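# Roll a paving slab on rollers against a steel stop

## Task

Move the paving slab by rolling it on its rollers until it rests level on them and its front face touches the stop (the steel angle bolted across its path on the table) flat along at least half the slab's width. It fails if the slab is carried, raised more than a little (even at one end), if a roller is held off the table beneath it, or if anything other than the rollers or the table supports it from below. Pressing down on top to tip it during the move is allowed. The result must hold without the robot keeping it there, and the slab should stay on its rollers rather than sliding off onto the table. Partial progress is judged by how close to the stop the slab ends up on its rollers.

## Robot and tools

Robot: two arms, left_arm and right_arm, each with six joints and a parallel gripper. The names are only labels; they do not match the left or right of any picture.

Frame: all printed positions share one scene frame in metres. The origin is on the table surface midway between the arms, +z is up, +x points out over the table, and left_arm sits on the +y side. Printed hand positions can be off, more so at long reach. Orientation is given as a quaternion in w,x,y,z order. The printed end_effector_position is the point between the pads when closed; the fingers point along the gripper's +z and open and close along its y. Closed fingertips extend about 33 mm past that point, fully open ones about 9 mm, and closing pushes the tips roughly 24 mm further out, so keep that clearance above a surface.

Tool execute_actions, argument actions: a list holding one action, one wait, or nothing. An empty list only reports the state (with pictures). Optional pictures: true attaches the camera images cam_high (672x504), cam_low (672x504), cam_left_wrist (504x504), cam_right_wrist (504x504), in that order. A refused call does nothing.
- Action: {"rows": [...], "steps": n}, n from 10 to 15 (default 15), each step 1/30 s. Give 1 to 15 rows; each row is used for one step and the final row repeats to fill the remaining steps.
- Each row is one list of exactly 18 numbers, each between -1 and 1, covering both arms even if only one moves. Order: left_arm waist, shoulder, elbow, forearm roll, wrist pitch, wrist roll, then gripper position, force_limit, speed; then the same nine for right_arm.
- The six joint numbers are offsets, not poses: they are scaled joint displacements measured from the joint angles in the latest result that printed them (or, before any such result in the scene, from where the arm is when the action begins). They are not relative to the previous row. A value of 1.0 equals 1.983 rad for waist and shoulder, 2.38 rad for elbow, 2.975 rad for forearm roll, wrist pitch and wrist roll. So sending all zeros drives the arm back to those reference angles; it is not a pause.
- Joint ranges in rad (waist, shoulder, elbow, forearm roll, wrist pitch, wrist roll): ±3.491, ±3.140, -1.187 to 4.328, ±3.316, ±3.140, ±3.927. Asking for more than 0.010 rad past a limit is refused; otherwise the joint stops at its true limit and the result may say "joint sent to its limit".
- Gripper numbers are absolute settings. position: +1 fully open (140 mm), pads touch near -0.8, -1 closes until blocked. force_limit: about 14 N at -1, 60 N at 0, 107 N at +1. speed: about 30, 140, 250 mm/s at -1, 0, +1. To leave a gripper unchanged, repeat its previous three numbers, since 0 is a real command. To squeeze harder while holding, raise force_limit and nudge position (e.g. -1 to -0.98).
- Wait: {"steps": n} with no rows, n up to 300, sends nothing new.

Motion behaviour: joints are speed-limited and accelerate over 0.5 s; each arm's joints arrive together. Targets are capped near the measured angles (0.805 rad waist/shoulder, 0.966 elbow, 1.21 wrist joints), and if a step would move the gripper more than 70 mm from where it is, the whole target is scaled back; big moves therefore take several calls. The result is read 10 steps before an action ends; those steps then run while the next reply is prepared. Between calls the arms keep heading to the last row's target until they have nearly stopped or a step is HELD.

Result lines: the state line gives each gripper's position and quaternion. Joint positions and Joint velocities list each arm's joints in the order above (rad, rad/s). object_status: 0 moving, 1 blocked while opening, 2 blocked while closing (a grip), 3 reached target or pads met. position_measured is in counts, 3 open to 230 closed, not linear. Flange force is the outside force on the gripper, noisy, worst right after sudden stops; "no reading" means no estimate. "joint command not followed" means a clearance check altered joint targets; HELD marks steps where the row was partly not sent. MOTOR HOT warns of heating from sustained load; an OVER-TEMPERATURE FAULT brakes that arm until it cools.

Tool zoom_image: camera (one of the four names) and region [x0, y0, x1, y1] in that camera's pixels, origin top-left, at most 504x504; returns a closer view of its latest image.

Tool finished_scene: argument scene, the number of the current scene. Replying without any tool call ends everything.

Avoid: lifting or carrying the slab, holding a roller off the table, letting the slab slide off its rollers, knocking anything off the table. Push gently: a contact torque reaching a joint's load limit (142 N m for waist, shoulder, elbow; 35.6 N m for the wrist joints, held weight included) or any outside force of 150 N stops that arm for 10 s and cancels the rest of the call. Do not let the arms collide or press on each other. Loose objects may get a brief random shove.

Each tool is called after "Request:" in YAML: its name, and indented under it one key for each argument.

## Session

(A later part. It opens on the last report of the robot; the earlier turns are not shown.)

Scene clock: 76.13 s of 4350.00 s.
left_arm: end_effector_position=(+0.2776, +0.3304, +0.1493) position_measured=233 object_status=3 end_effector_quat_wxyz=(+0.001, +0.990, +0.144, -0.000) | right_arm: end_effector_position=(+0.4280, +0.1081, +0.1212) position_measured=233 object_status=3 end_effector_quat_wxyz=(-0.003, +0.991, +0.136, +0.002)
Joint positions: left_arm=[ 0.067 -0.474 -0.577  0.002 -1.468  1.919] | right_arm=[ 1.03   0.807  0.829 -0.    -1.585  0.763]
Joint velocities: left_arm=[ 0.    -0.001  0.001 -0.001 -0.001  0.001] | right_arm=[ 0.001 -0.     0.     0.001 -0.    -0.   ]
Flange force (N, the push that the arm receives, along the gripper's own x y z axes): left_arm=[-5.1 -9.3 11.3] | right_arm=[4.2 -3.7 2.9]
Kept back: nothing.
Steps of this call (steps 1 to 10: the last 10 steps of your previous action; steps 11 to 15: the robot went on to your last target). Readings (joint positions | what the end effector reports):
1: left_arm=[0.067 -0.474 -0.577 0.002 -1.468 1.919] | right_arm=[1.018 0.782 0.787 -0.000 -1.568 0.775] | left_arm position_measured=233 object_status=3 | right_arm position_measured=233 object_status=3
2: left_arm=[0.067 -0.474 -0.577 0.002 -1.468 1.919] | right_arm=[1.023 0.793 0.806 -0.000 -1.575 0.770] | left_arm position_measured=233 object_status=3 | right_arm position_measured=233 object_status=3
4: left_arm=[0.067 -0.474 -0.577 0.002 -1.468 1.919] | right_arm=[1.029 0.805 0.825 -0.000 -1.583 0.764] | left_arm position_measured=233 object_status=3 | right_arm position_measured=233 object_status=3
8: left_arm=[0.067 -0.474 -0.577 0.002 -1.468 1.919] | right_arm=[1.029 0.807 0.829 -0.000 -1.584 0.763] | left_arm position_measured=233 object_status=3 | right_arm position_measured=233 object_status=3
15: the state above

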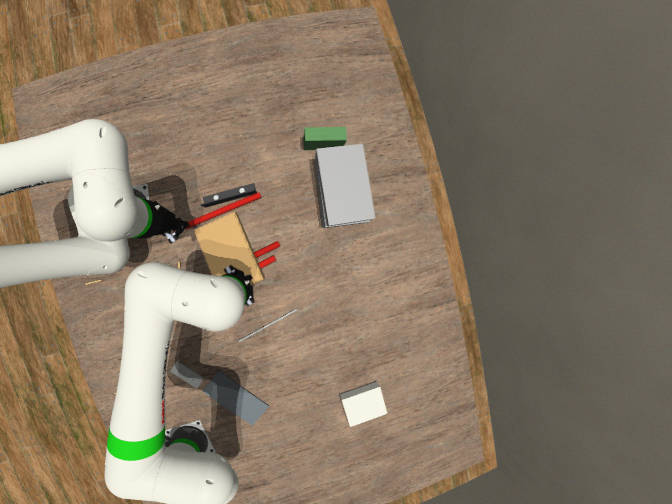

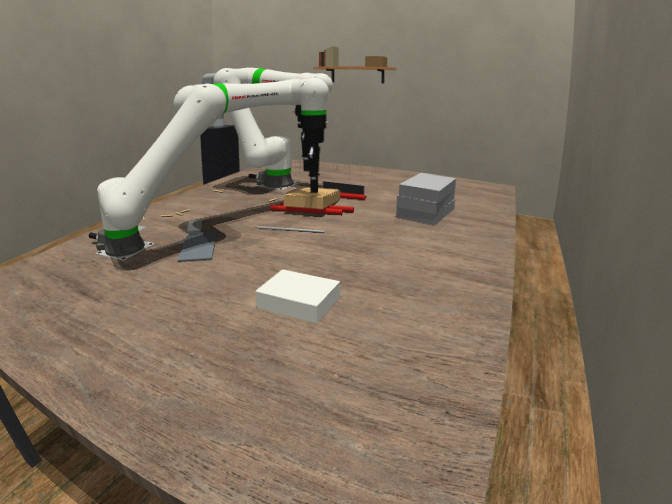

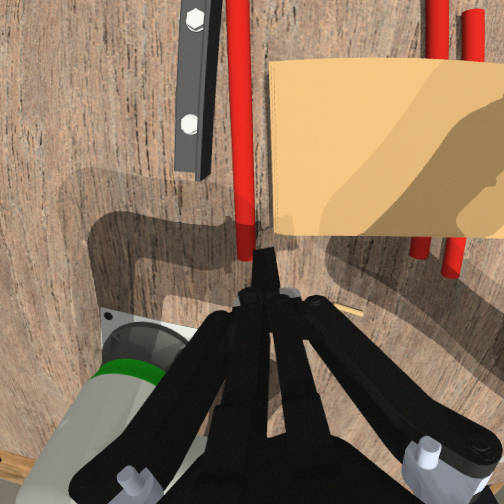

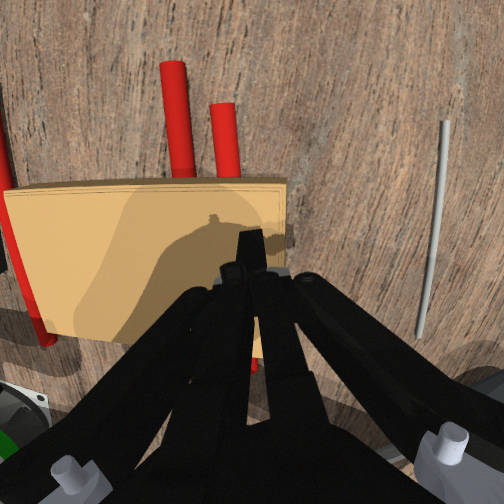

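Request:
execute_actions:
  actions:
    - {"rows":[[0,0,0,0,0,0,-1,0,0,0,0,-0.006,0,0.005,0,-1,0,0],[0,0,0,0,0,0,-1,0,0,0,0,-0.012,0,0.009,0,-1,0,0]],"steps":15}

Request:
execute_actions:
  actions:
    - {"steps":15}

Request:
execute_actions:
  actions:
    - {"rows":[[0,0,0,0,0,0,-1,0,0,0,0,-0.003,0,0.002,0,-1,0,0],[0,0,0,0,0,0,-1,0,0,0,0,-0.006,0,0.005,0,-1,0,0]],"steps":15}

Request:
execute_actions:
  actions:
    - {"steps":15}
  pictures: true

Scene clock: 76.80 s of 4350.00 s.
left_arm: end_effector_position=(+0.2776, +0.3304, +0.1493) position_measured=233 object_status=3 end_effector_quat_wxyz=(+0.001, +0.990, +0.144, -0.000) | right_arm: end_effector_position=(+0.4279, +0.1078, +0.1117) position_measured=233 object_status=3 end_effector_quat_wxyz=(-0.003, +0.991, +0.136, +0.002)
Joint positions: left_arm=[ 0.067 -0.474 -0.577  0.002 -1.468  1.919] | right_arm=[ 1.03   0.807  0.807 -0.    -1.564  0.763]
Joint velocities: left_arm=[ 0.    -0.001  0.    -0.    -0.001  0.001] | right_arm=[ 0.001  0.    -0.124  0.001  0.113 -0.   ]
Flange force (N, the push that the arm receives, along the gripper's own x y z axes): left_arm=[-1.4 -8.7 7.7] | right_arm=[9.9 -6.4 7.7]
Steps of this call (steps 1 to 15: the robot went on to your last target; steps 16 to 20: the first 5 steps of this action). Readings (joint positions | what the end effector reports):
16: left_arm=[0.067 -0.474 -0.577 0.002 -1.468 1.919] | right_arm=[1.030 0.807 0.829 -0.000 -1.585 0.763] | left_arm position_measured=233 object_status=3 | right_arm position_measured=233 object_status=3
17: left_arm=[0.067 -0.474 -0.577 0.002 -1.468 1.919] | right_arm=[1.030 0.807 0.826 -0.000 -1.582 0.763] | left_arm position_measured=233 object_status=3 | right_arm position_measured=233 object_status=3
19: left_arm=[0.067 -0.474 -0.577 0.002 -1.468 1.919] | right_arm=[1.030 0.807 0.812 -0.000 -1.569 0.763] | left_arm position_measured=233 object_status=3 | right_arm position_measured=233 object_status=3
20: the state above

Scene clock: 77.30 s of 4350.00 s.
left_arm: end_effector_position=(+0.2776, +0.3304, +0.1493) position_measured=233 object_status=3 end_effector_quat_wxyz=(+0.001, +0.990, +0.144, -0.000) | right_arm: end_effector_position=(+0.4278, +0.1076, +0.1089) position_measured=233 object_status=3 end_effector_quat_wxyz=(-0.003, +0.991, +0.136, +0.002)
Joint positions: left_arm=[ 0.067 -0.474 -0.577  0.002 -1.468  1.919] | right_arm=[ 1.03   0.807  0.8   -0.    -1.558  0.763]
Joint velocities: left_arm=[-0.     0.001  0.     0.    -0.     0.   ] | right_arm=[ 0.     0.    -0.001  0.001 -0.002  0.001]
Flange force (N, the push that the arm receives, along the gripper's own x y z axes): left_arm=[-4.1 -8.2 10.5] | right_arm=[2.7 -2.6 4.0]
Kept back: nothing.
Steps of this call (steps 1 to 10: the last 10 steps of your previous action; steps 11 to 15: the robot went on to your last target). Readings (joint positions | what the end effector reports):
1: left_arm=[0.067 -0.474 -0.577 0.002 -1.468 1.919] | right_arm=[1.030 0.807 0.804 -0.000 -1.561 0.763] | left_arm position_measured=233 object_status=3 | right_arm position_measured=233 object_status=3
2: left_arm=[0.067 -0.474 -0.577 0.002 -1.468 1.919] | right_arm=[1.030 0.807 0.802 -0.000 -1.560 0.763] | left_arm position_measured=233 object_status=3 | right_arm position_measured=233 object_status=3
4: left_arm=[0.067 -0.474 -0.577 0.002 -1.468 1.919] | right_arm=[1.030 0.807 0.801 -0.000 -1.558 0.763] | left_arm position_measured=233 object_status=3 | right_arm position_measured=233 object_status=3
8: left_arm=[0.067 -0.474 -0.577 0.002 -1.468 1.919] | right_arm=[1.030 0.807 0.801 -0.000 -1.558 0.763] | left_arm position_measured=233 object_status=3 | right_arm position_measured=233 object_status=3
15: the state above
All arms were judged still, so your last target was given up. Only a new action makes them travel on or press farther. Fingers that are still opening or closing keep moving.

Scene clock: 77.47 s of 4350.00 s.
left_arm: end_effector_position=(+0.2776, +0.3304, +0.1493) position_measured=233 object_status=3 end_effector_quat_wxyz=(+0.001, +0.990, +0.144, -0.000) | right_arm: end_effector_position=(+0.4278, +0.1077, +0.1042) position_measured=233 object_status=3 end_effector_quat_wxyz=(-0.003, +0.991, +0.136, +0.002)
Joint positions: left_arm=[ 0.067 -0.474 -0.577  0.002 -1.468  1.919] | right_arm=[ 1.03   0.807  0.789 -0.    -1.546  0.763]
Joint velocities: left_arm=[-0.  0. -0.  0.  0.  0.] | right_arm=[-0.     0.01  -0.054 -0.     0.051  0.   ]
Flange force (N, the push that the arm receives, along the gripper's own x y z axes): left_arm=[-6.4 -4.8 8.7] | right_arm=[-1.6 -8.4 -2.4]
Steps of this call (steps 1 to 5: the first 5 steps of this action). Readings (joint positions | what the end effector reports):
1: left_arm=[0.067 -0.474 -0.577 0.002 -1.468 1.919] | right_arm=[1.030 0.807 0.800 -0.000 -1.558 0.763] | left_arm position_measured=233 object_status=3 | right_arm position_measured=233 object_status=3
2: left_arm=[0.067 -0.474 -0.577 0.002 -1.468 1.919] | right_arm=[1.030 0.807 0.798 -0.000 -1.556 0.763] | left_arm position_measured=233 object_status=3 | right_arm position_measured=233 object_status=3
4: left_arm=[0.067 -0.474 -0.577 0.002 -1.468 1.919] | right_arm=[1.030 0.807 0.792 -0.000 -1.548 0.763] | left_arm position_measured=233 object_status=3 | right_arm position_measured=233 object_status=3
5: the state above

Scene clock: 77.97 s of 4350.00 s.
left_arm: end_effector_position=(+0.2776, +0.3304, +0.1493) position_measured=233 object_status=3 end_effector_quat_wxyz=(+0.001, +0.990, +0.144, -0.000) | right_arm: end_effector_position=(+0.4278, +0.1077, +0.1028) position_measured=233 object_status=3 end_effector_quat_wxyz=(-0.003, +0.991, +0.136, +0.002)
Joint positions: left_arm=[ 0.067 -0.474 -0.577  0.002 -1.468  1.919] | right_arm=[ 1.03   0.807  0.786 -0.    -1.543  0.763]
Joint velocities: left_arm=[ 0.     0.001 -0.001  0.     0.     0.   ] | right_arm=[-0.     0.001  0.001  0.001 -0.     0.   ]
Flange force (N, the push that the arm receives, along the gripper's own x y z axes): left_arm=[-6.6 -10.1 10.9] | right_arm=[-2.7 -5.1 -19.8]
Kept back: nothing.
Steps of this call (steps 1 to 10: the last 10 steps of your previous action; steps 11 to 15: the robot went on to your last target). Readings (joint positions | what the end effector reports):
1: left_arm=[0.067 -0.474 -0.577 0.002 -1.468 1.919] | right_arm=[1.030 0.807 0.788 -0.000 -1.545 0.763] | left_arm position_measured=233 object_status=3 | right_arm position_measured=233 object_status=3
2: left_arm=[0.067 -0.474 -0.577 0.002 -1.468 1.919] | right_arm=[1.030 0.807 0.787 -0.000 -1.544 0.763] | left_arm position_measured=233 object_status=3 | right_arm position_measured=233 object_status=3
4: left_arm=[0.067 -0.474 -0.577 0.002 -1.468 1.919] | right_arm=[1.030 0.807 0.786 -0.000 -1.543 0.763] | left_arm position_measured=233 object_status=3 | right_arm position_measured=233 object_status=3
8: left_arm=[0.067 -0.474 -0.577 0.002 -1.468 1.919] | right_arm=[1.030 0.807 0.786 -0.000 -1.543 0.763] | left_arm position_measured=233 object_status=3 | right_arm position_measured=233 object_status=3
15: the state above
All arms were judged still, so your last target was given up. Only a new action makes them travel on or press farther. Fingers that are still opening or closing keep moving.

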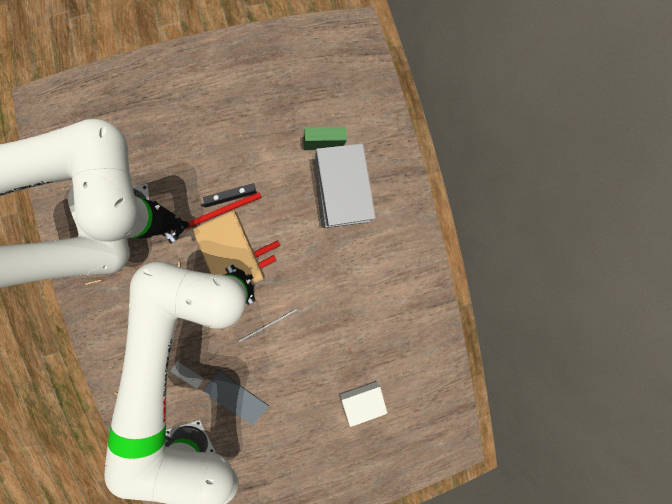

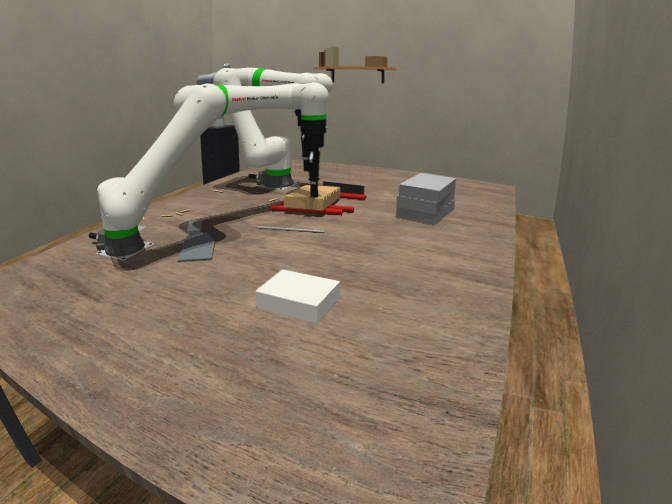

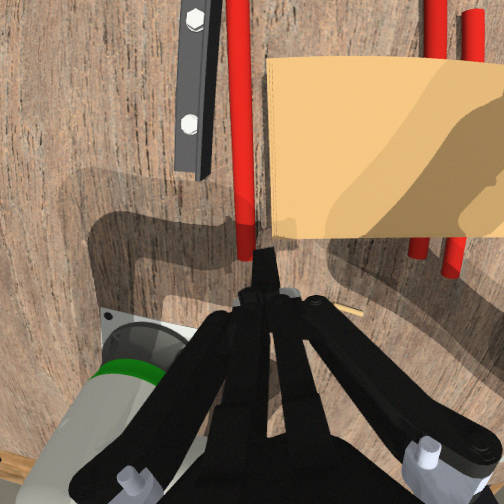

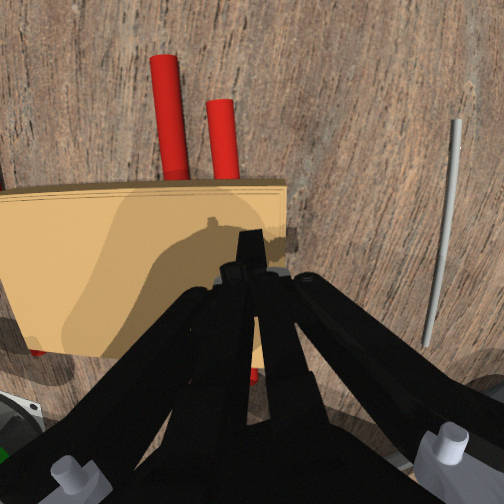

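Contact made and the front is starting to rise. Pressing further.

Request:
execute_actions:
  actions:
    - {"rows":[[0,0,0,0,0,0,-1,0,0,0,0,-0.002,0,0.0016,0,-1,0,0],[0,0,0,0,0,0,-1,0,0,0,0,-0.004,0,0.003,0,-1,0,0],[0,0,0,0,0,0,-1,0,0,0,0,-0.006,0,0.005,0,-1,0,0]],"steps":15}

Request:
execute_actions:
  actions:
    - {"steps":20}
  pictures: true

Scene clock: 78.53 s of 4350.00 s.
left_arm: end_effector_position=(+0.2776, +0.3304, +0.1493) position_measured=233 object_status=3 end_effector_quat_wxyz=(+0.001, +0.990, +0.144, -0.000) | right_arm: end_effector_position=(+0.4278, +0.1077, +0.0983) position_measured=233 object_status=3 end_effector_quat_wxyz=(-0.003, +0.991, +0.136, +0.002)
Joint positions: left_arm=[ 0.067 -0.474 -0.577  0.002 -1.468  1.919] | right_arm=[ 1.03   0.807  0.776 -0.    -1.532  0.763]
Joint velocities: left_arm=[-0.    -0.     0.    -0.     0.    -0.001] | right_arm=[ 0.001  0.002 -0.07   0.001  0.072 -0.   ]
Flange force (N, the push that the arm receives, along the gripper's own x y z axes): left_arm=[-4.4 -8.3 9.0] | right_arm=[-0.5 -4.9 -19.3]
Steps of this call (steps 1 to 12: nothing new was sent; steps 13 to 17: the first 5 steps of this action). Readings (joint positions | what the end effector reports):
13: left_arm=[0.067 -0.474 -0.577 0.002 -1.468 1.919] | right_arm=[1.030 0.807 0.786 -0.000 -1.543 0.763] | left_arm position_measured=233 object_status=3 | right_arm position_measured=233 object_status=3
14: left_arm=[0.067 -0.474 -0.577 0.002 -1.468 1.919] | right_arm=[1.030 0.807 0.785 -0.000 -1.541 0.763] | left_arm position_measured=233 object_status=3 | right_arm position_measured=233 object_status=3
16: left_arm=[0.067 -0.474 -0.577 0.002 -1.468 1.919] | right_arm=[1.030 0.807 0.779 -0.000 -1.535 0.763] | left_arm position_measured=233 object_status=3 | right_arm position_measured=233 object_status=3
17: the state above

Scene clock: 79.20 s of 4350.00 s.
left_arm: end_effector_position=(+0.2776, +0.3304, +0.1493) position_measured=233 object_status=3 end_effector_quat_wxyz=(+0.001, +0.990, +0.144, -0.000) | right_arm: end_effector_position=(+0.4279, +0.1078, +0.0968) position_measured=233 object_status=3 end_effector_quat_wxyz=(-0.003, +0.991, +0.136, +0.002)
Joint positions: left_arm=[ 0.067 -0.474 -0.577  0.002 -1.468  1.919] | right_arm=[ 1.03   0.807  0.772 -0.    -1.528  0.763]
Joint velocities: left_arm=[ 0.     0.     0.     0.     0.001 -0.   ] | right_arm=[-0.     0.    -0.001 -0.001 -0.    -0.   ]
Flange force (N, the push that the arm receives, along the gripper's own x y z axes): left_arm=[-4.4 -9.2 9.2] | right_arm=[-29.3 -2.2 -99.6]
Kept back: nothing.
Steps of this call (steps 1 to 10: the last 10 steps of your previous action; steps 11 to 15: the robot went on to your last target; steps 16 to 20: nothing new was sent). Readings (joint positions | what the end effector reports):
1: left_arm=[0.067 -0.474 -0.577 0.002 -1.468 1.919] | right_arm=[1.030 0.807 0.774 -0.000 -1.531 0.763] | left_arm position_measured=233 object_status=3 | right_arm position_measured=233 object_status=3
2: left_arm=[0.067 -0.474 -0.577 0.002 -1.468 1.919] | right_arm=[1.030 0.807 0.773 -0.000 -1.530 0.763] | left_arm position_measured=233 object_status=3 | right_arm position_measured=233 object_status=3
4: left_arm=[0.067 -0.474 -0.577 0.002 -1.468 1.919] | right_arm=[1.030 0.807 0.773 -0.000 -1.529 0.763] | left_arm position_measured=233 object_status=3 | right_arm position_measured=233 object_status=3
8: left_arm=[0.067 -0.474 -0.577 0.002 -1.468 1.919] | right_arm=[1.030 0.807 0.772 -0.000 -1.528 0.763] | left_arm position_measured=233 object_status=3 | right_arm position_measured=233 object_status=3
20: the state above
All arms were judged still, so your last target was given up. Only a new action makes them travel on or press farther. Fingers that are still opening or closing keep moving.

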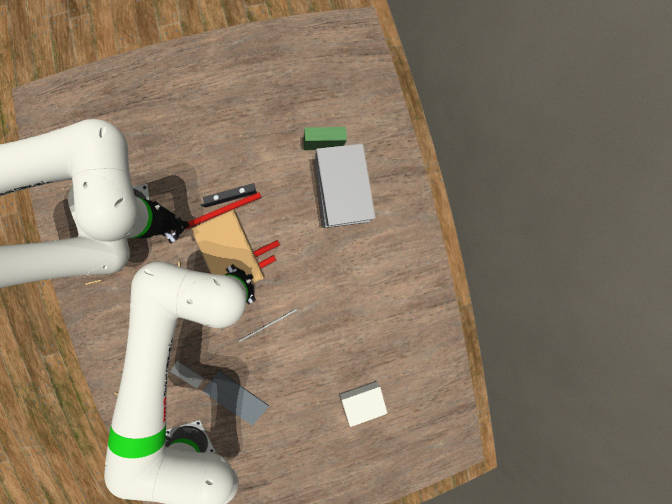

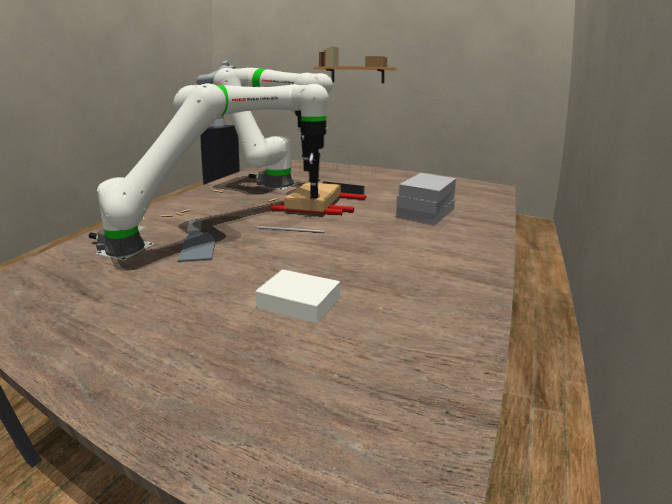

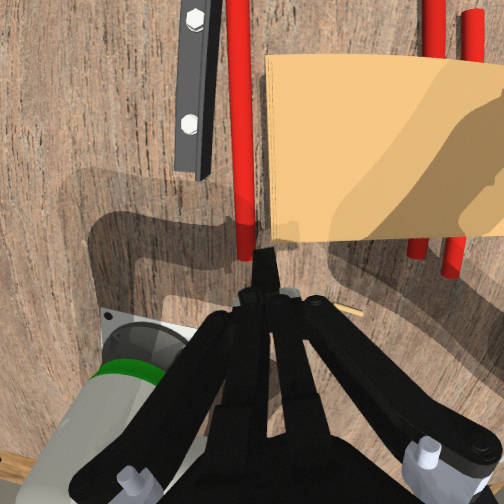

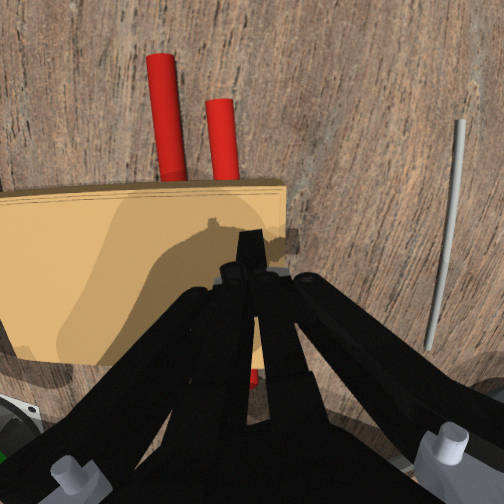

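Request:
execute_actions:
  actions:
    - {"rows":[[0,0,0,0,0,0,-1,0,0,0,0,0.0008,0,-0.0006,0,-1,0,0],[0,0,0,0,0,0,-1,0,0,0.002,0.004,0.0063,0,-0.0024,-0.001,-1,0,0],[0,0,0,0,0,0,-1,0,0,0.0035,0.008,0.012,0,-0.004,-0.002,-1,0,0],[0,0,0,0,0,0,-1,0,0,0.005,0.012,0.0175,0,-0.006,-0.003,-1,0,0],[0,0,0,0,0,0,-1,0,0,0.007,0.016,0.023,0,-0.0078,-0.005,-1,0,0],[0,0,0,0,0,0,-1,0,0,0.009,0.02,0.0285,0,-0.0095,-0.006,-1,0,0]],"steps":15}

Request:
execute_actions:
  actions:
    - {"steps":20}
  pictures: true

Scene clock: 79.90 s of 4350.00 s.
left_arm: end_effector_position=(+0.2776, +0.3304, +0.1493) position_measured=233 object_status=3 end_effector_quat_wxyz=(+0.001, +0.990, +0.144, -0.000) | right_arm: end_effector_position=(+0.4267, +0.1126, +0.0970) position_measured=233 object_status=3 end_effector_quat_wxyz=(-0.003, +0.991, +0.136, +0.002)
Joint positions: left_arm=[ 0.067 -0.474 -0.577  0.002 -1.468  1.919] | right_arm=[ 1.034  0.818  0.791 -0.    -1.536  0.759]
Joint velocities: left_arm=[ 0.  0. -0.  0. -0.  0.] | right_arm=[ 0.072  0.162  0.278  0.001 -0.105 -0.064]
Flange force (N, the push that the arm receives, along the gripper's own x y z axes): left_arm=[-4.4 -11.6 9.9] | right_arm=[-29.3 7.2 -85.7]
Steps of this call (steps 1 to 16: nothing new was sent; steps 17 to 21: the first 5 steps of this action). Readings (joint positions | what the end effector reports):
17: left_arm=[0.067 -0.474 -0.577 0.002 -1.468 1.919] | right_arm=[1.030 0.807 0.772 -0.000 -1.528 0.763] | left_arm position_measured=233 object_status=3 | right_arm position_measured=233 object_status=3
18: left_arm=[0.067 -0.474 -0.577 0.002 -1.468 1.919] | right_arm=[1.030 0.807 0.772 -0.000 -1.528 0.763] | left_arm position_measured=233 object_status=3 | right_arm position_measured=233 object_status=3
20: left_arm=[0.067 -0.474 -0.577 0.002 -1.468 1.919] | right_arm=[1.032 0.813 0.782 -0.000 -1.533 0.761] | left_arm position_measured=233 object_status=3 | right_arm position_measured=233 object_status=3
21: the state above

Scene clock: 80.57 s of 4350.00 s.
left_arm: end_effector_position=(+0.2776, +0.3304, +0.1493) position_measured=233 object_status=3 end_effector_quat_wxyz=(+0.001, +0.990, +0.144, -0.000) | right_arm: end_effector_position=(+0.4226, +0.1258, +0.0969) position_measured=233 object_status=3 end_effector_quat_wxyz=(-0.003, +0.991, +0.136, +0.002)
Joint positions: left_arm=[ 0.067 -0.474 -0.577  0.002 -1.468  1.919] | right_arm=[ 1.048  0.847  0.84  -0.    -1.556  0.745]
Joint velocities: left_arm=[-0.001 -0.001 -0.001 -0.     0.     0.   ] | right_arm=[-0.001  0.     0.002  0.    -0.    -0.   ]
Flange force (N, the push that the arm receives, along the gripper's own x y z axes): left_arm=[-3.4 -8.5 9.3] | right_arm=[29.4 3.4 -65.7]
Kept back: nothing.
Steps of this call (steps 1 to 10: the last 10 steps of your previous action; steps 11 to 20: the robot went on to your last target). Readings (joint positions | what the end effector reports):
1: left_arm=[0.067 -0.474 -0.577 0.002 -1.468 1.919] | right_arm=[1.037 0.824 0.801 -0.000 -1.540 0.757] | left_arm position_measured=233 object_status=3 | right_arm position_measured=233 object_status=3
2: left_arm=[0.067 -0.474 -0.577 0.002 -1.468 1.919] | right_arm=[1.039 0.830 0.811 -0.000 -1.545 0.754] | left_arm position_measured=233 object_status=3 | right_arm position_measured=233 object_status=3
4: left_arm=[0.067 -0.474 -0.577 0.002 -1.468 1.919] | right_arm=[1.045 0.841 0.830 -0.000 -1.551 0.748] | left_arm position_measured=233 object_status=3 | right_arm position_measured=233 object_status=3
8: left_arm=[0.067 -0.474 -0.577 0.002 -1.468 1.919] | right_arm=[1.047 0.846 0.839 -0.000 -1.556 0.746] | left_arm position_measured=233 object_status=3 | right_arm position_measured=233 object_status=3
20: the state above

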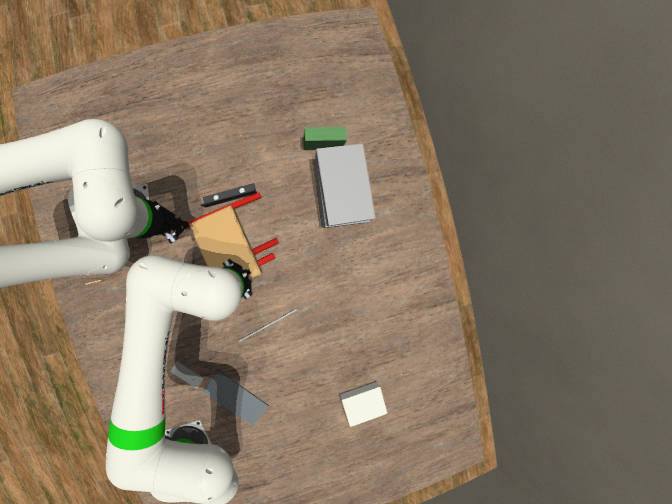

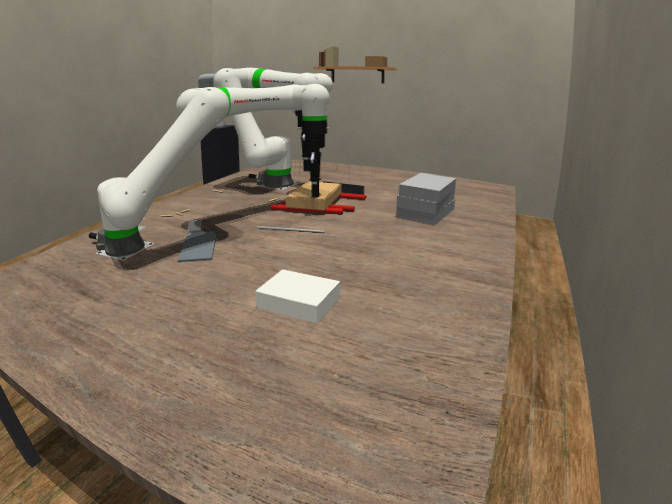

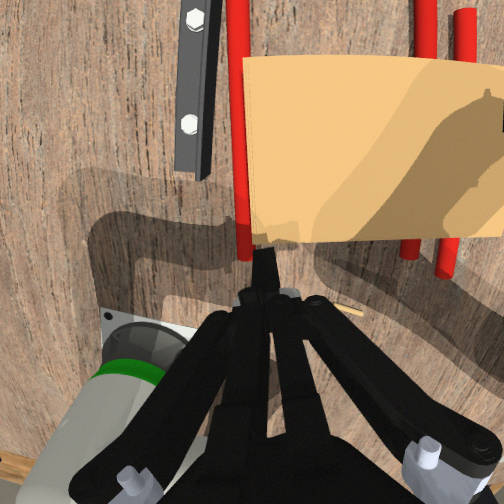

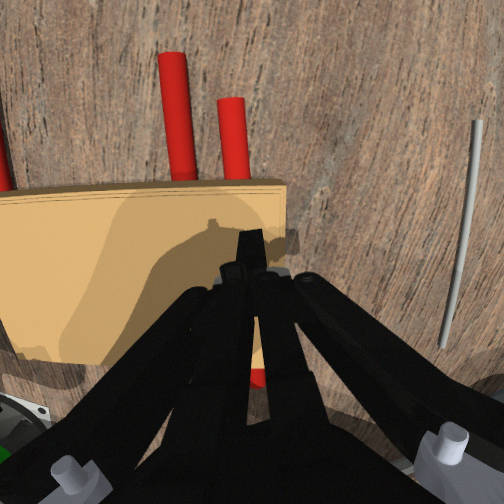

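Request:
execute_actions:
  actions:
    - {"rows":[[0,0,0,0,0,0,-1,0,0,0.001,0.004,0.0058,0,-0.0018,-0.001,-1,0,0],[0,0,0,0,0,0,-1,0,0,0.003,0.008,0.0115,0,-0.0036,-0.002,-1,0,0],[0,0,0,0,0,0,-1,0,0,0.004,0.012,0.0173,0,-0.0055,-0.003,-1,0,0],[0,0,0,0,0,0,-1,0,0,0.006,0.016,0.023,0,-0.0073,-0.004,-1,0,0],[0,0,0,0,0,0,-1,0,0,0.007,0.02,0.029,0,-0.009,-0.005,-1,0,0],[0,0,0,0,0,0,-1,0,0,0.008,0.024,0.035,0,-0.011,-0.006,-1,0,0]],"steps":15}

Request:
execute_actions:
  actions:
    - {"steps":20}
  pictures: true

Scene clock: 81.37 s of 4350.00 s.
left_arm: end_effector_position=(+0.2776, +0.3304, +0.1493) position_measured=233 object_status=3 end_effector_quat_wxyz=(+0.001, +0.990, +0.144, -0.000) | right_arm: end_effector_position=(+0.4212, +0.1327, +0.0969) position_measured=233 object_status=3 end_effector_quat_wxyz=(-0.004, +0.991, +0.136, +0.002)
Joint positions: left_arm=[ 0.067 -0.474 -0.577  0.002 -1.468  1.919] | right_arm=[ 1.053  0.863  0.868 -0.    -1.567  0.739]
Joint velocities: left_arm=[ 0.    -0.     0.001 -0.     0.001 -0.   ] | right_arm=[ 0.068  0.183  0.314 -0.002 -0.127 -0.067]
Flange force (N, the push that the arm receives, along the gripper's own x y z axes): left_arm=[-5.8 -9.3 10.4] | right_arm=[21.2 4.2 -66.5]
Steps of this call (steps 1 to 15: the robot went on to your last target; steps 16 to 19: nothing new was sent; steps 20 to 24: the first 5 steps of this action). Readings (joint positions | what the end effector reports):
20: left_arm=[0.067 -0.474 -0.577 0.002 -1.468 1.919] | right_arm=[1.048 0.847 0.840 -0.000 -1.556 0.745] | left_arm position_measured=233 object_status=3 | right_arm position_measured=233 object_status=3
21: left_arm=[0.067 -0.474 -0.577 0.002 -1.468 1.919] | right_arm=[1.048 0.849 0.843 -0.000 -1.558 0.745] | left_arm position_measured=233 object_status=3 | right_arm position_measured=233 object_status=3
23: left_arm=[0.067 -0.474 -0.577 0.002 -1.468 1.919] | right_arm=[1.051 0.857 0.858 -0.000 -1.563 0.742] | left_arm position_measured=233 object_status=3 | right_arm position_measured=233 object_status=3
24: the state above

Scene clock: 82.03 s of 4350.00 s.
left_arm: end_effector_position=(+0.2776, +0.3304, +0.1493) position_measured=233 object_status=3 end_effector_quat_wxyz=(+0.001, +0.990, +0.144, -0.000) | right_arm: end_effector_position=(+0.4189, +0.1450, +0.0973) position_measured=233 object_status=3 end_effector_quat_wxyz=(-0.004, +0.991, +0.135, +0.003)
Joint positions: left_arm=[ 0.067 -0.474 -0.577  0.002 -1.468  1.919] | right_arm=[ 1.063  0.895  0.923 -0.    -1.589  0.728]
Joint velocities: left_arm=[ 0.    -0.     0.001  0.    -0.    -0.   ] | right_arm=[ 0.001 -0.    -0.001 -0.     0.001 -0.   ]
Flange force (N, the push that the arm receives, along the gripper's own x y z axes): left_arm=[-4.6 -6.6 11.7] | right_arm=no reading
Kept back: nothing.
Steps of this call (steps 1 to 10: the last 10 steps of your previous action; steps 11 to 20: the robot went on to your last target). Readings (joint positions | what the end effector reports):
1: left_arm=[0.067 -0.474 -0.577 0.002 -1.468 1.919] | right_arm=[1.056 0.870 0.879 -0.000 -1.572 0.737] | left_arm position_measured=233 object_status=3 | right_arm position_measured=233 object_status=3
2: left_arm=[0.067 -0.474 -0.577 0.002 -1.468 1.919] | right_arm=[1.058 0.876 0.891 -0.000 -1.576 0.734] | left_arm position_measured=233 object_status=3 | right_arm position_measured=233 object_status=3
4: left_arm=[0.067 -0.474 -0.577 0.002 -1.468 1.919] | right_arm=[1.062 0.888 0.911 -0.000 -1.584 0.730] | left_arm position_measured=233 object_status=3 | right_arm position_measured=233 object_status=3
8: left_arm=[0.067 -0.474 -0.577 0.002 -1.468 1.919] | right_arm=[1.063 0.894 0.922 -0.000 -1.589 0.728] | left_arm position_measured=233 object_status=3 | right_arm position_measured=233 object_status=3
20: the state above

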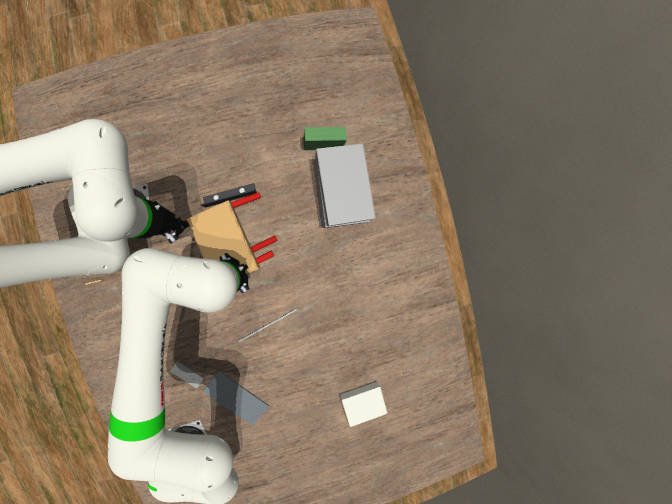

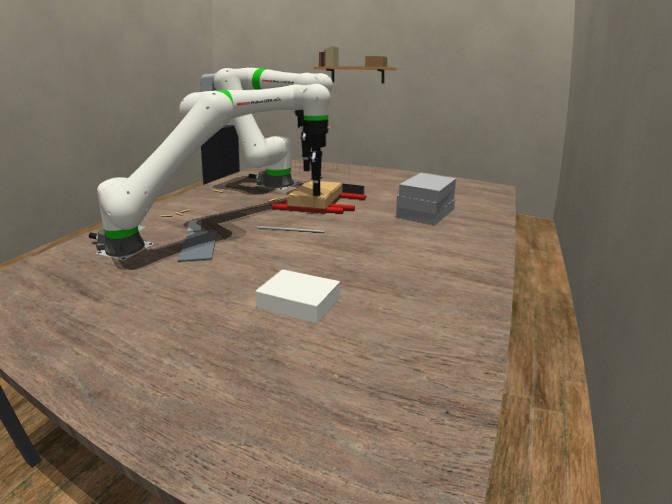

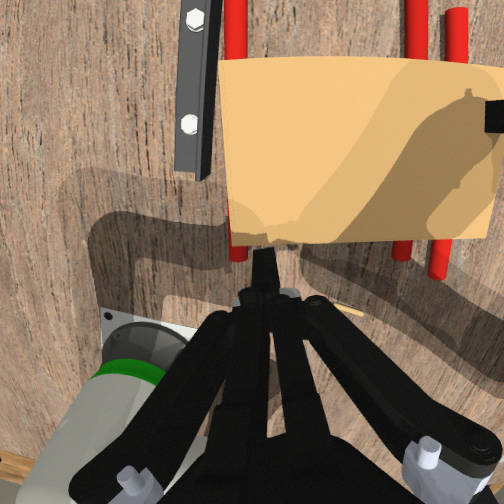

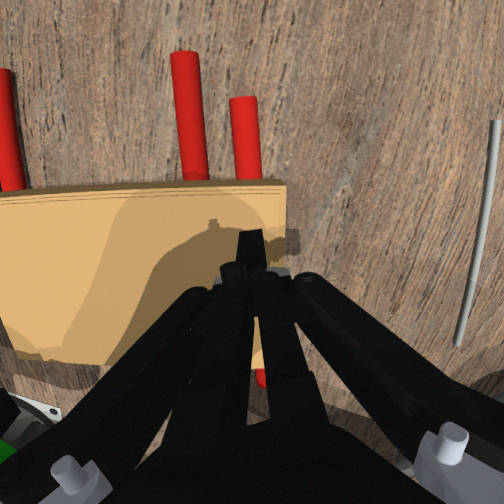

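Request:
execute_actions:
  actions:
    - {"rows":[[0,0,0,0,0,0,-1,0,0,0,0,0.035,0,-0.028,0,-1,0,0]],"steps":12}

Request:
execute_actions:
  actions:
    - {"steps":12}

Request:
execute_actions:
  actions:
    - {"rows":[[0,0,0,0,0,0,-1,0,0,0.012,-0.104,-0.154,0,0.051,-0.009,-1,0,0]],"steps":15}

Request:
execute_actions:
  actions:
    - {"steps":20}
  pictures: true

Scene clock: 82.80 s of 4350.00 s.
left_arm: end_effector_position=(+0.2776, +0.3304, +0.1493) position_measured=233 object_status=3 end_effector_quat_wxyz=(+0.001, +0.990, +0.144, -0.000) | right_arm: end_effector_position=(+0.4188, +0.1448, +0.0987) position_measured=233 object_status=3 end_effector_quat_wxyz=(-0.004, +0.991, +0.135, +0.002)
Joint positions: left_arm=[ 0.067 -0.474 -0.577  0.002 -1.468  1.919] | right_arm=[ 1.063  0.895  0.927 -0.    -1.593  0.728]
Joint velocities: left_arm=[-0.    -0.    -0.001 -0.     0.001 -0.   ] | right_arm=[ 0.001  0.028  0.186  0.002 -0.242  0.001]
Flange force (N, the push that the arm receives, along the gripper's own x y z axes): left_arm=[-2.5 -7.4 9.1] | right_arm=no reading
Steps of this call (steps 1 to 15: the robot went on to your last target; steps 16 to 21: nothing new was sent; steps 22 to 23: the first 2 steps of this action). Readings (joint positions | what the end effector reports):
22: left_arm=[0.067 -0.474 -0.577 0.002 -1.468 1.919] | right_arm=[1.063 0.895 0.923 -0.000 -1.589 0.728] | left_arm position_measured=233 object_status=3 | right_arm position_measured=233 object_status=3
23: the state above

Scene clock: 83.20 s of 4350.00 s.
left_arm: end_effector_position=(+0.2776, +0.3304, +0.1493) position_measured=233 object_status=3 end_effector_quat_wxyz=(+0.001, +0.990, +0.144, -0.000) | right_arm: end_effector_position=(+0.4177, +0.1428, +0.1329) position_measured=233 object_status=3 end_effector_quat_wxyz=(-0.004, +0.991, +0.135, +0.003)
Joint positions: left_arm=[ 0.067 -0.474 -0.577  0.002 -1.468  1.919] | right_arm=[ 1.063  0.895  1.006 -0.001 -1.672  0.728]
Joint velocities: left_arm=[ 0.001 -0.     0.     0.    -0.    -0.001] | right_arm=[ 0.    -0.     0.002  0.003 -0.002  0.   ]
Flange force (N, the push that the arm receives, along the gripper's own x y z axes): left_arm=[-4.8 -11.4 10.6] | right_arm=no reading
Kept back: nothing.
Steps of this call (steps 1 to 10: the last 10 steps of your previous action; steps 11 to 12: the robot went on to your last target). Readings (joint positions | what the end effector reports):
1: left_arm=[0.067 -0.474 -0.577 0.002 -1.468 1.919] | right_arm=[1.064 0.896 0.937 -0.001 -1.605 0.728] | left_arm position_measured=233 object_status=3 | right_arm position_measured=233 object_status=3
2: left_arm=[0.067 -0.474 -0.577 0.002 -1.468 1.919] | right_arm=[1.064 0.896 0.954 -0.001 -1.622 0.728] | left_arm position_measured=233 object_status=3 | right_arm position_measured=233 object_status=3
4: left_arm=[0.067 -0.474 -0.577 0.002 -1.468 1.919] | right_arm=[1.064 0.895 0.989 -0.001 -1.655 0.728] | left_arm position_measured=233 object_status=3 | right_arm position_measured=233 object_status=3
8: left_arm=[0.067 -0.474 -0.577 0.002 -1.468 1.919] | right_arm=[1.064 0.895 1.005 -0.001 -1.671 0.728] | left_arm position_measured=233 object_status=3 | right_arm position_measured=233 object_status=3
12: the state above

Scene clock: 83.37 s of 4350.00 s.
left_arm: end_effector_position=(+0.2776, +0.3304, +0.1493) position_measured=233 object_status=3 end_effector_quat_wxyz=(+0.001, +0.990, +0.144, -0.000) | right_arm: end_effector_position=(+0.4125, +0.1377, +0.1325) position_measured=233 object_status=3 end_effector_quat_wxyz=(-0.004, +0.991, +0.134, +0.002)
Joint positions: left_arm=[ 0.067 -0.474 -0.577  0.002 -1.468  1.919] | right_arm=[ 1.067  0.864  0.953 -0.    -1.65   0.723]
Joint velocities: left_arm=[ 0.001 -0.     0.001  0.     0.001 -0.   ] | right_arm=[ 0.057 -0.454 -0.809 -0.     0.335 -0.06 ]
Flange force (N, the push that the arm receives, along the gripper's own x y z axes): left_arm=[-5.3 -9.7 9.0] | right_arm=no reading
Steps of this call (steps 1 to 5: the first 5 steps of this action). Readings (joint positions | what the end effector reports):
1: left_arm=[0.067 -0.474 -0.577 0.002 -1.468 1.919] | right_arm=[1.063 0.895 1.006 -0.001 -1.672 0.728] | left_arm position_measured=233 object_status=3 | right_arm position_measured=233 object_status=3
2: left_arm=[0.067 -0.474 -0.577 0.002 -1.468 1.919] | right_arm=[1.063 0.893 1.003 -0.001 -1.672 0.727] | left_arm position_measured=233 object_status=3 | right_arm position_measured=233 object_status=3
4: left_arm=[0.067 -0.474 -0.577 0.002 -1.468 1.919] | right_arm=[1.065 0.878 0.977 -0.000 -1.660 0.725] | left_arm position_measured=233 object_status=3 | right_arm position_measured=233 object_status=3
5: the state above

Scene clock: 84.03 s of 4350.00 s.
left_arm: end_effector_position=(+0.2776, +0.3304, +0.1493) position_measured=233 object_status=3 end_effector_quat_wxyz=(+0.001, +0.990, +0.144, -0.000) | right_arm: end_effector_position=(+0.3777, +0.0986, +0.1242) position_measured=233 object_status=3 end_effector_quat_wxyz=(-0.001, +0.991, +0.133, +0.000)
Joint positions: left_arm=[ 0.067 -0.474 -0.577  0.002 -1.468  1.919] | right_arm=[ 1.087  0.688  0.64  -0.001 -1.52   0.701]
Joint velocities: left_arm=[-0.  0. -0.  0.  0. -0.] | right_arm=[ 0.001 -0.001  0.001 -0.003 -0.003  0.001]
Flange force (N, the push that the arm receives, along the gripper's own x y z axes): left_arm=[-3.7 -8.7 10.2] | right_arm=[4.0 -4.1 2.8]
Kept back: nothing.
Steps of this call (steps 1 to 10: the last 10 steps of your previous action; steps 11 to 20: the robot went on to your last target). Readings (joint positions | what the end effector reports):
1: left_arm=[0.067 -0.474 -0.577 0.002 -1.468 1.919] | right_arm=[1.069 0.847 0.922 -0.000 -1.637 0.721] | left_arm position_measured=233 object_status=3 | right_arm position_measured=233 object_status=3
2: left_arm=[0.067 -0.474 -0.577 0.002 -1.468 1.919] | right_arm=[1.072 0.826 0.884 -0.000 -1.622 0.718] | left_arm position_measured=233 object_status=3 | right_arm position_measured=233 object_status=3
4: left_arm=[0.067 -0.474 -0.577 0.002 -1.468 1.919] | right_arm=[1.078 0.774 0.792 -0.000 -1.584 0.712] | left_arm position_measured=233 object_status=3 | right_arm position_measured=233 object_status=3
8: left_arm=[0.067 -0.474 -0.577 0.002 -1.468 1.919] | right_arm=[1.086 0.703 0.665 -0.000 -1.531 0.703] | left_arm position_measured=233 object_status=3 | right_arm position_measured=233 object_status=3
20: the state above

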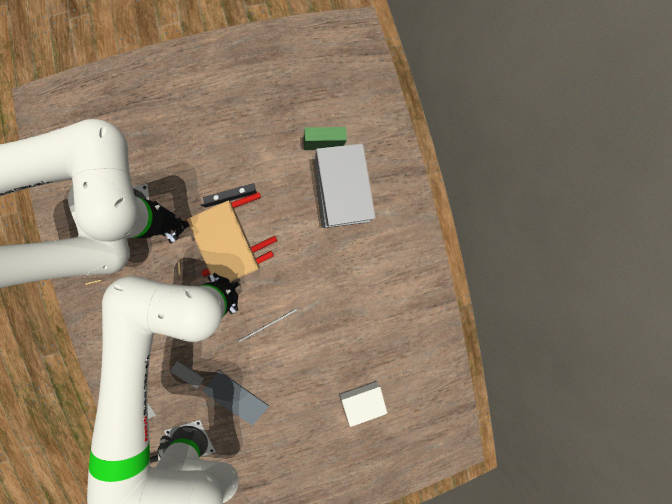

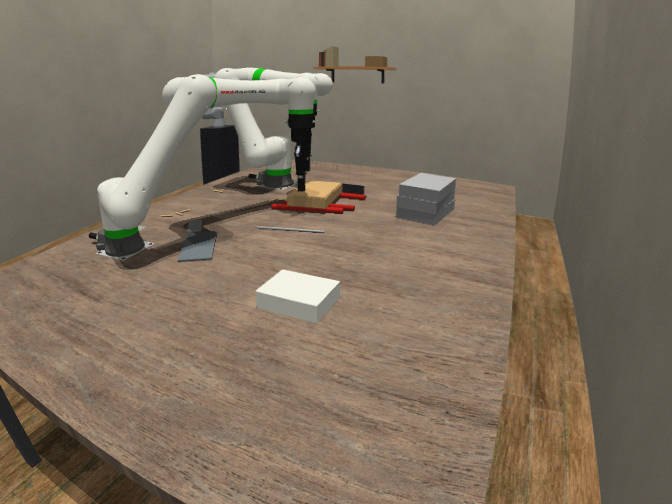

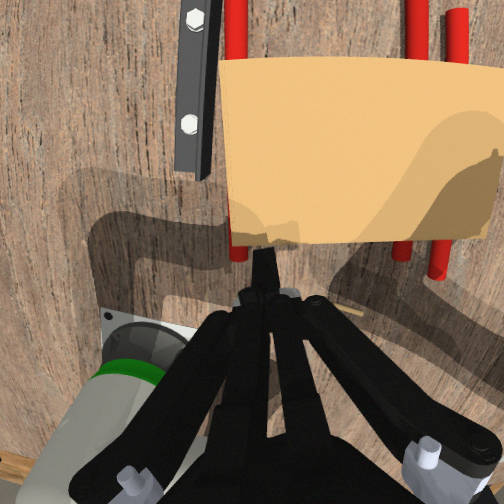

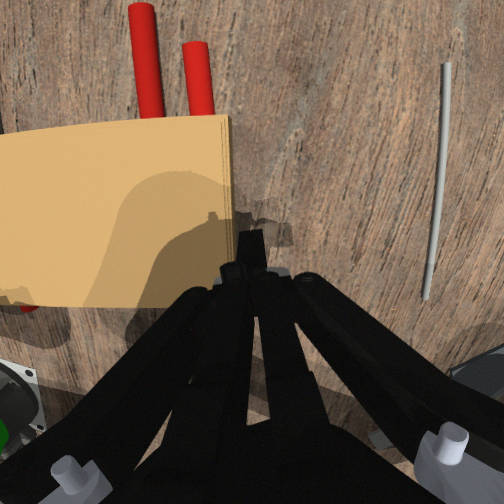

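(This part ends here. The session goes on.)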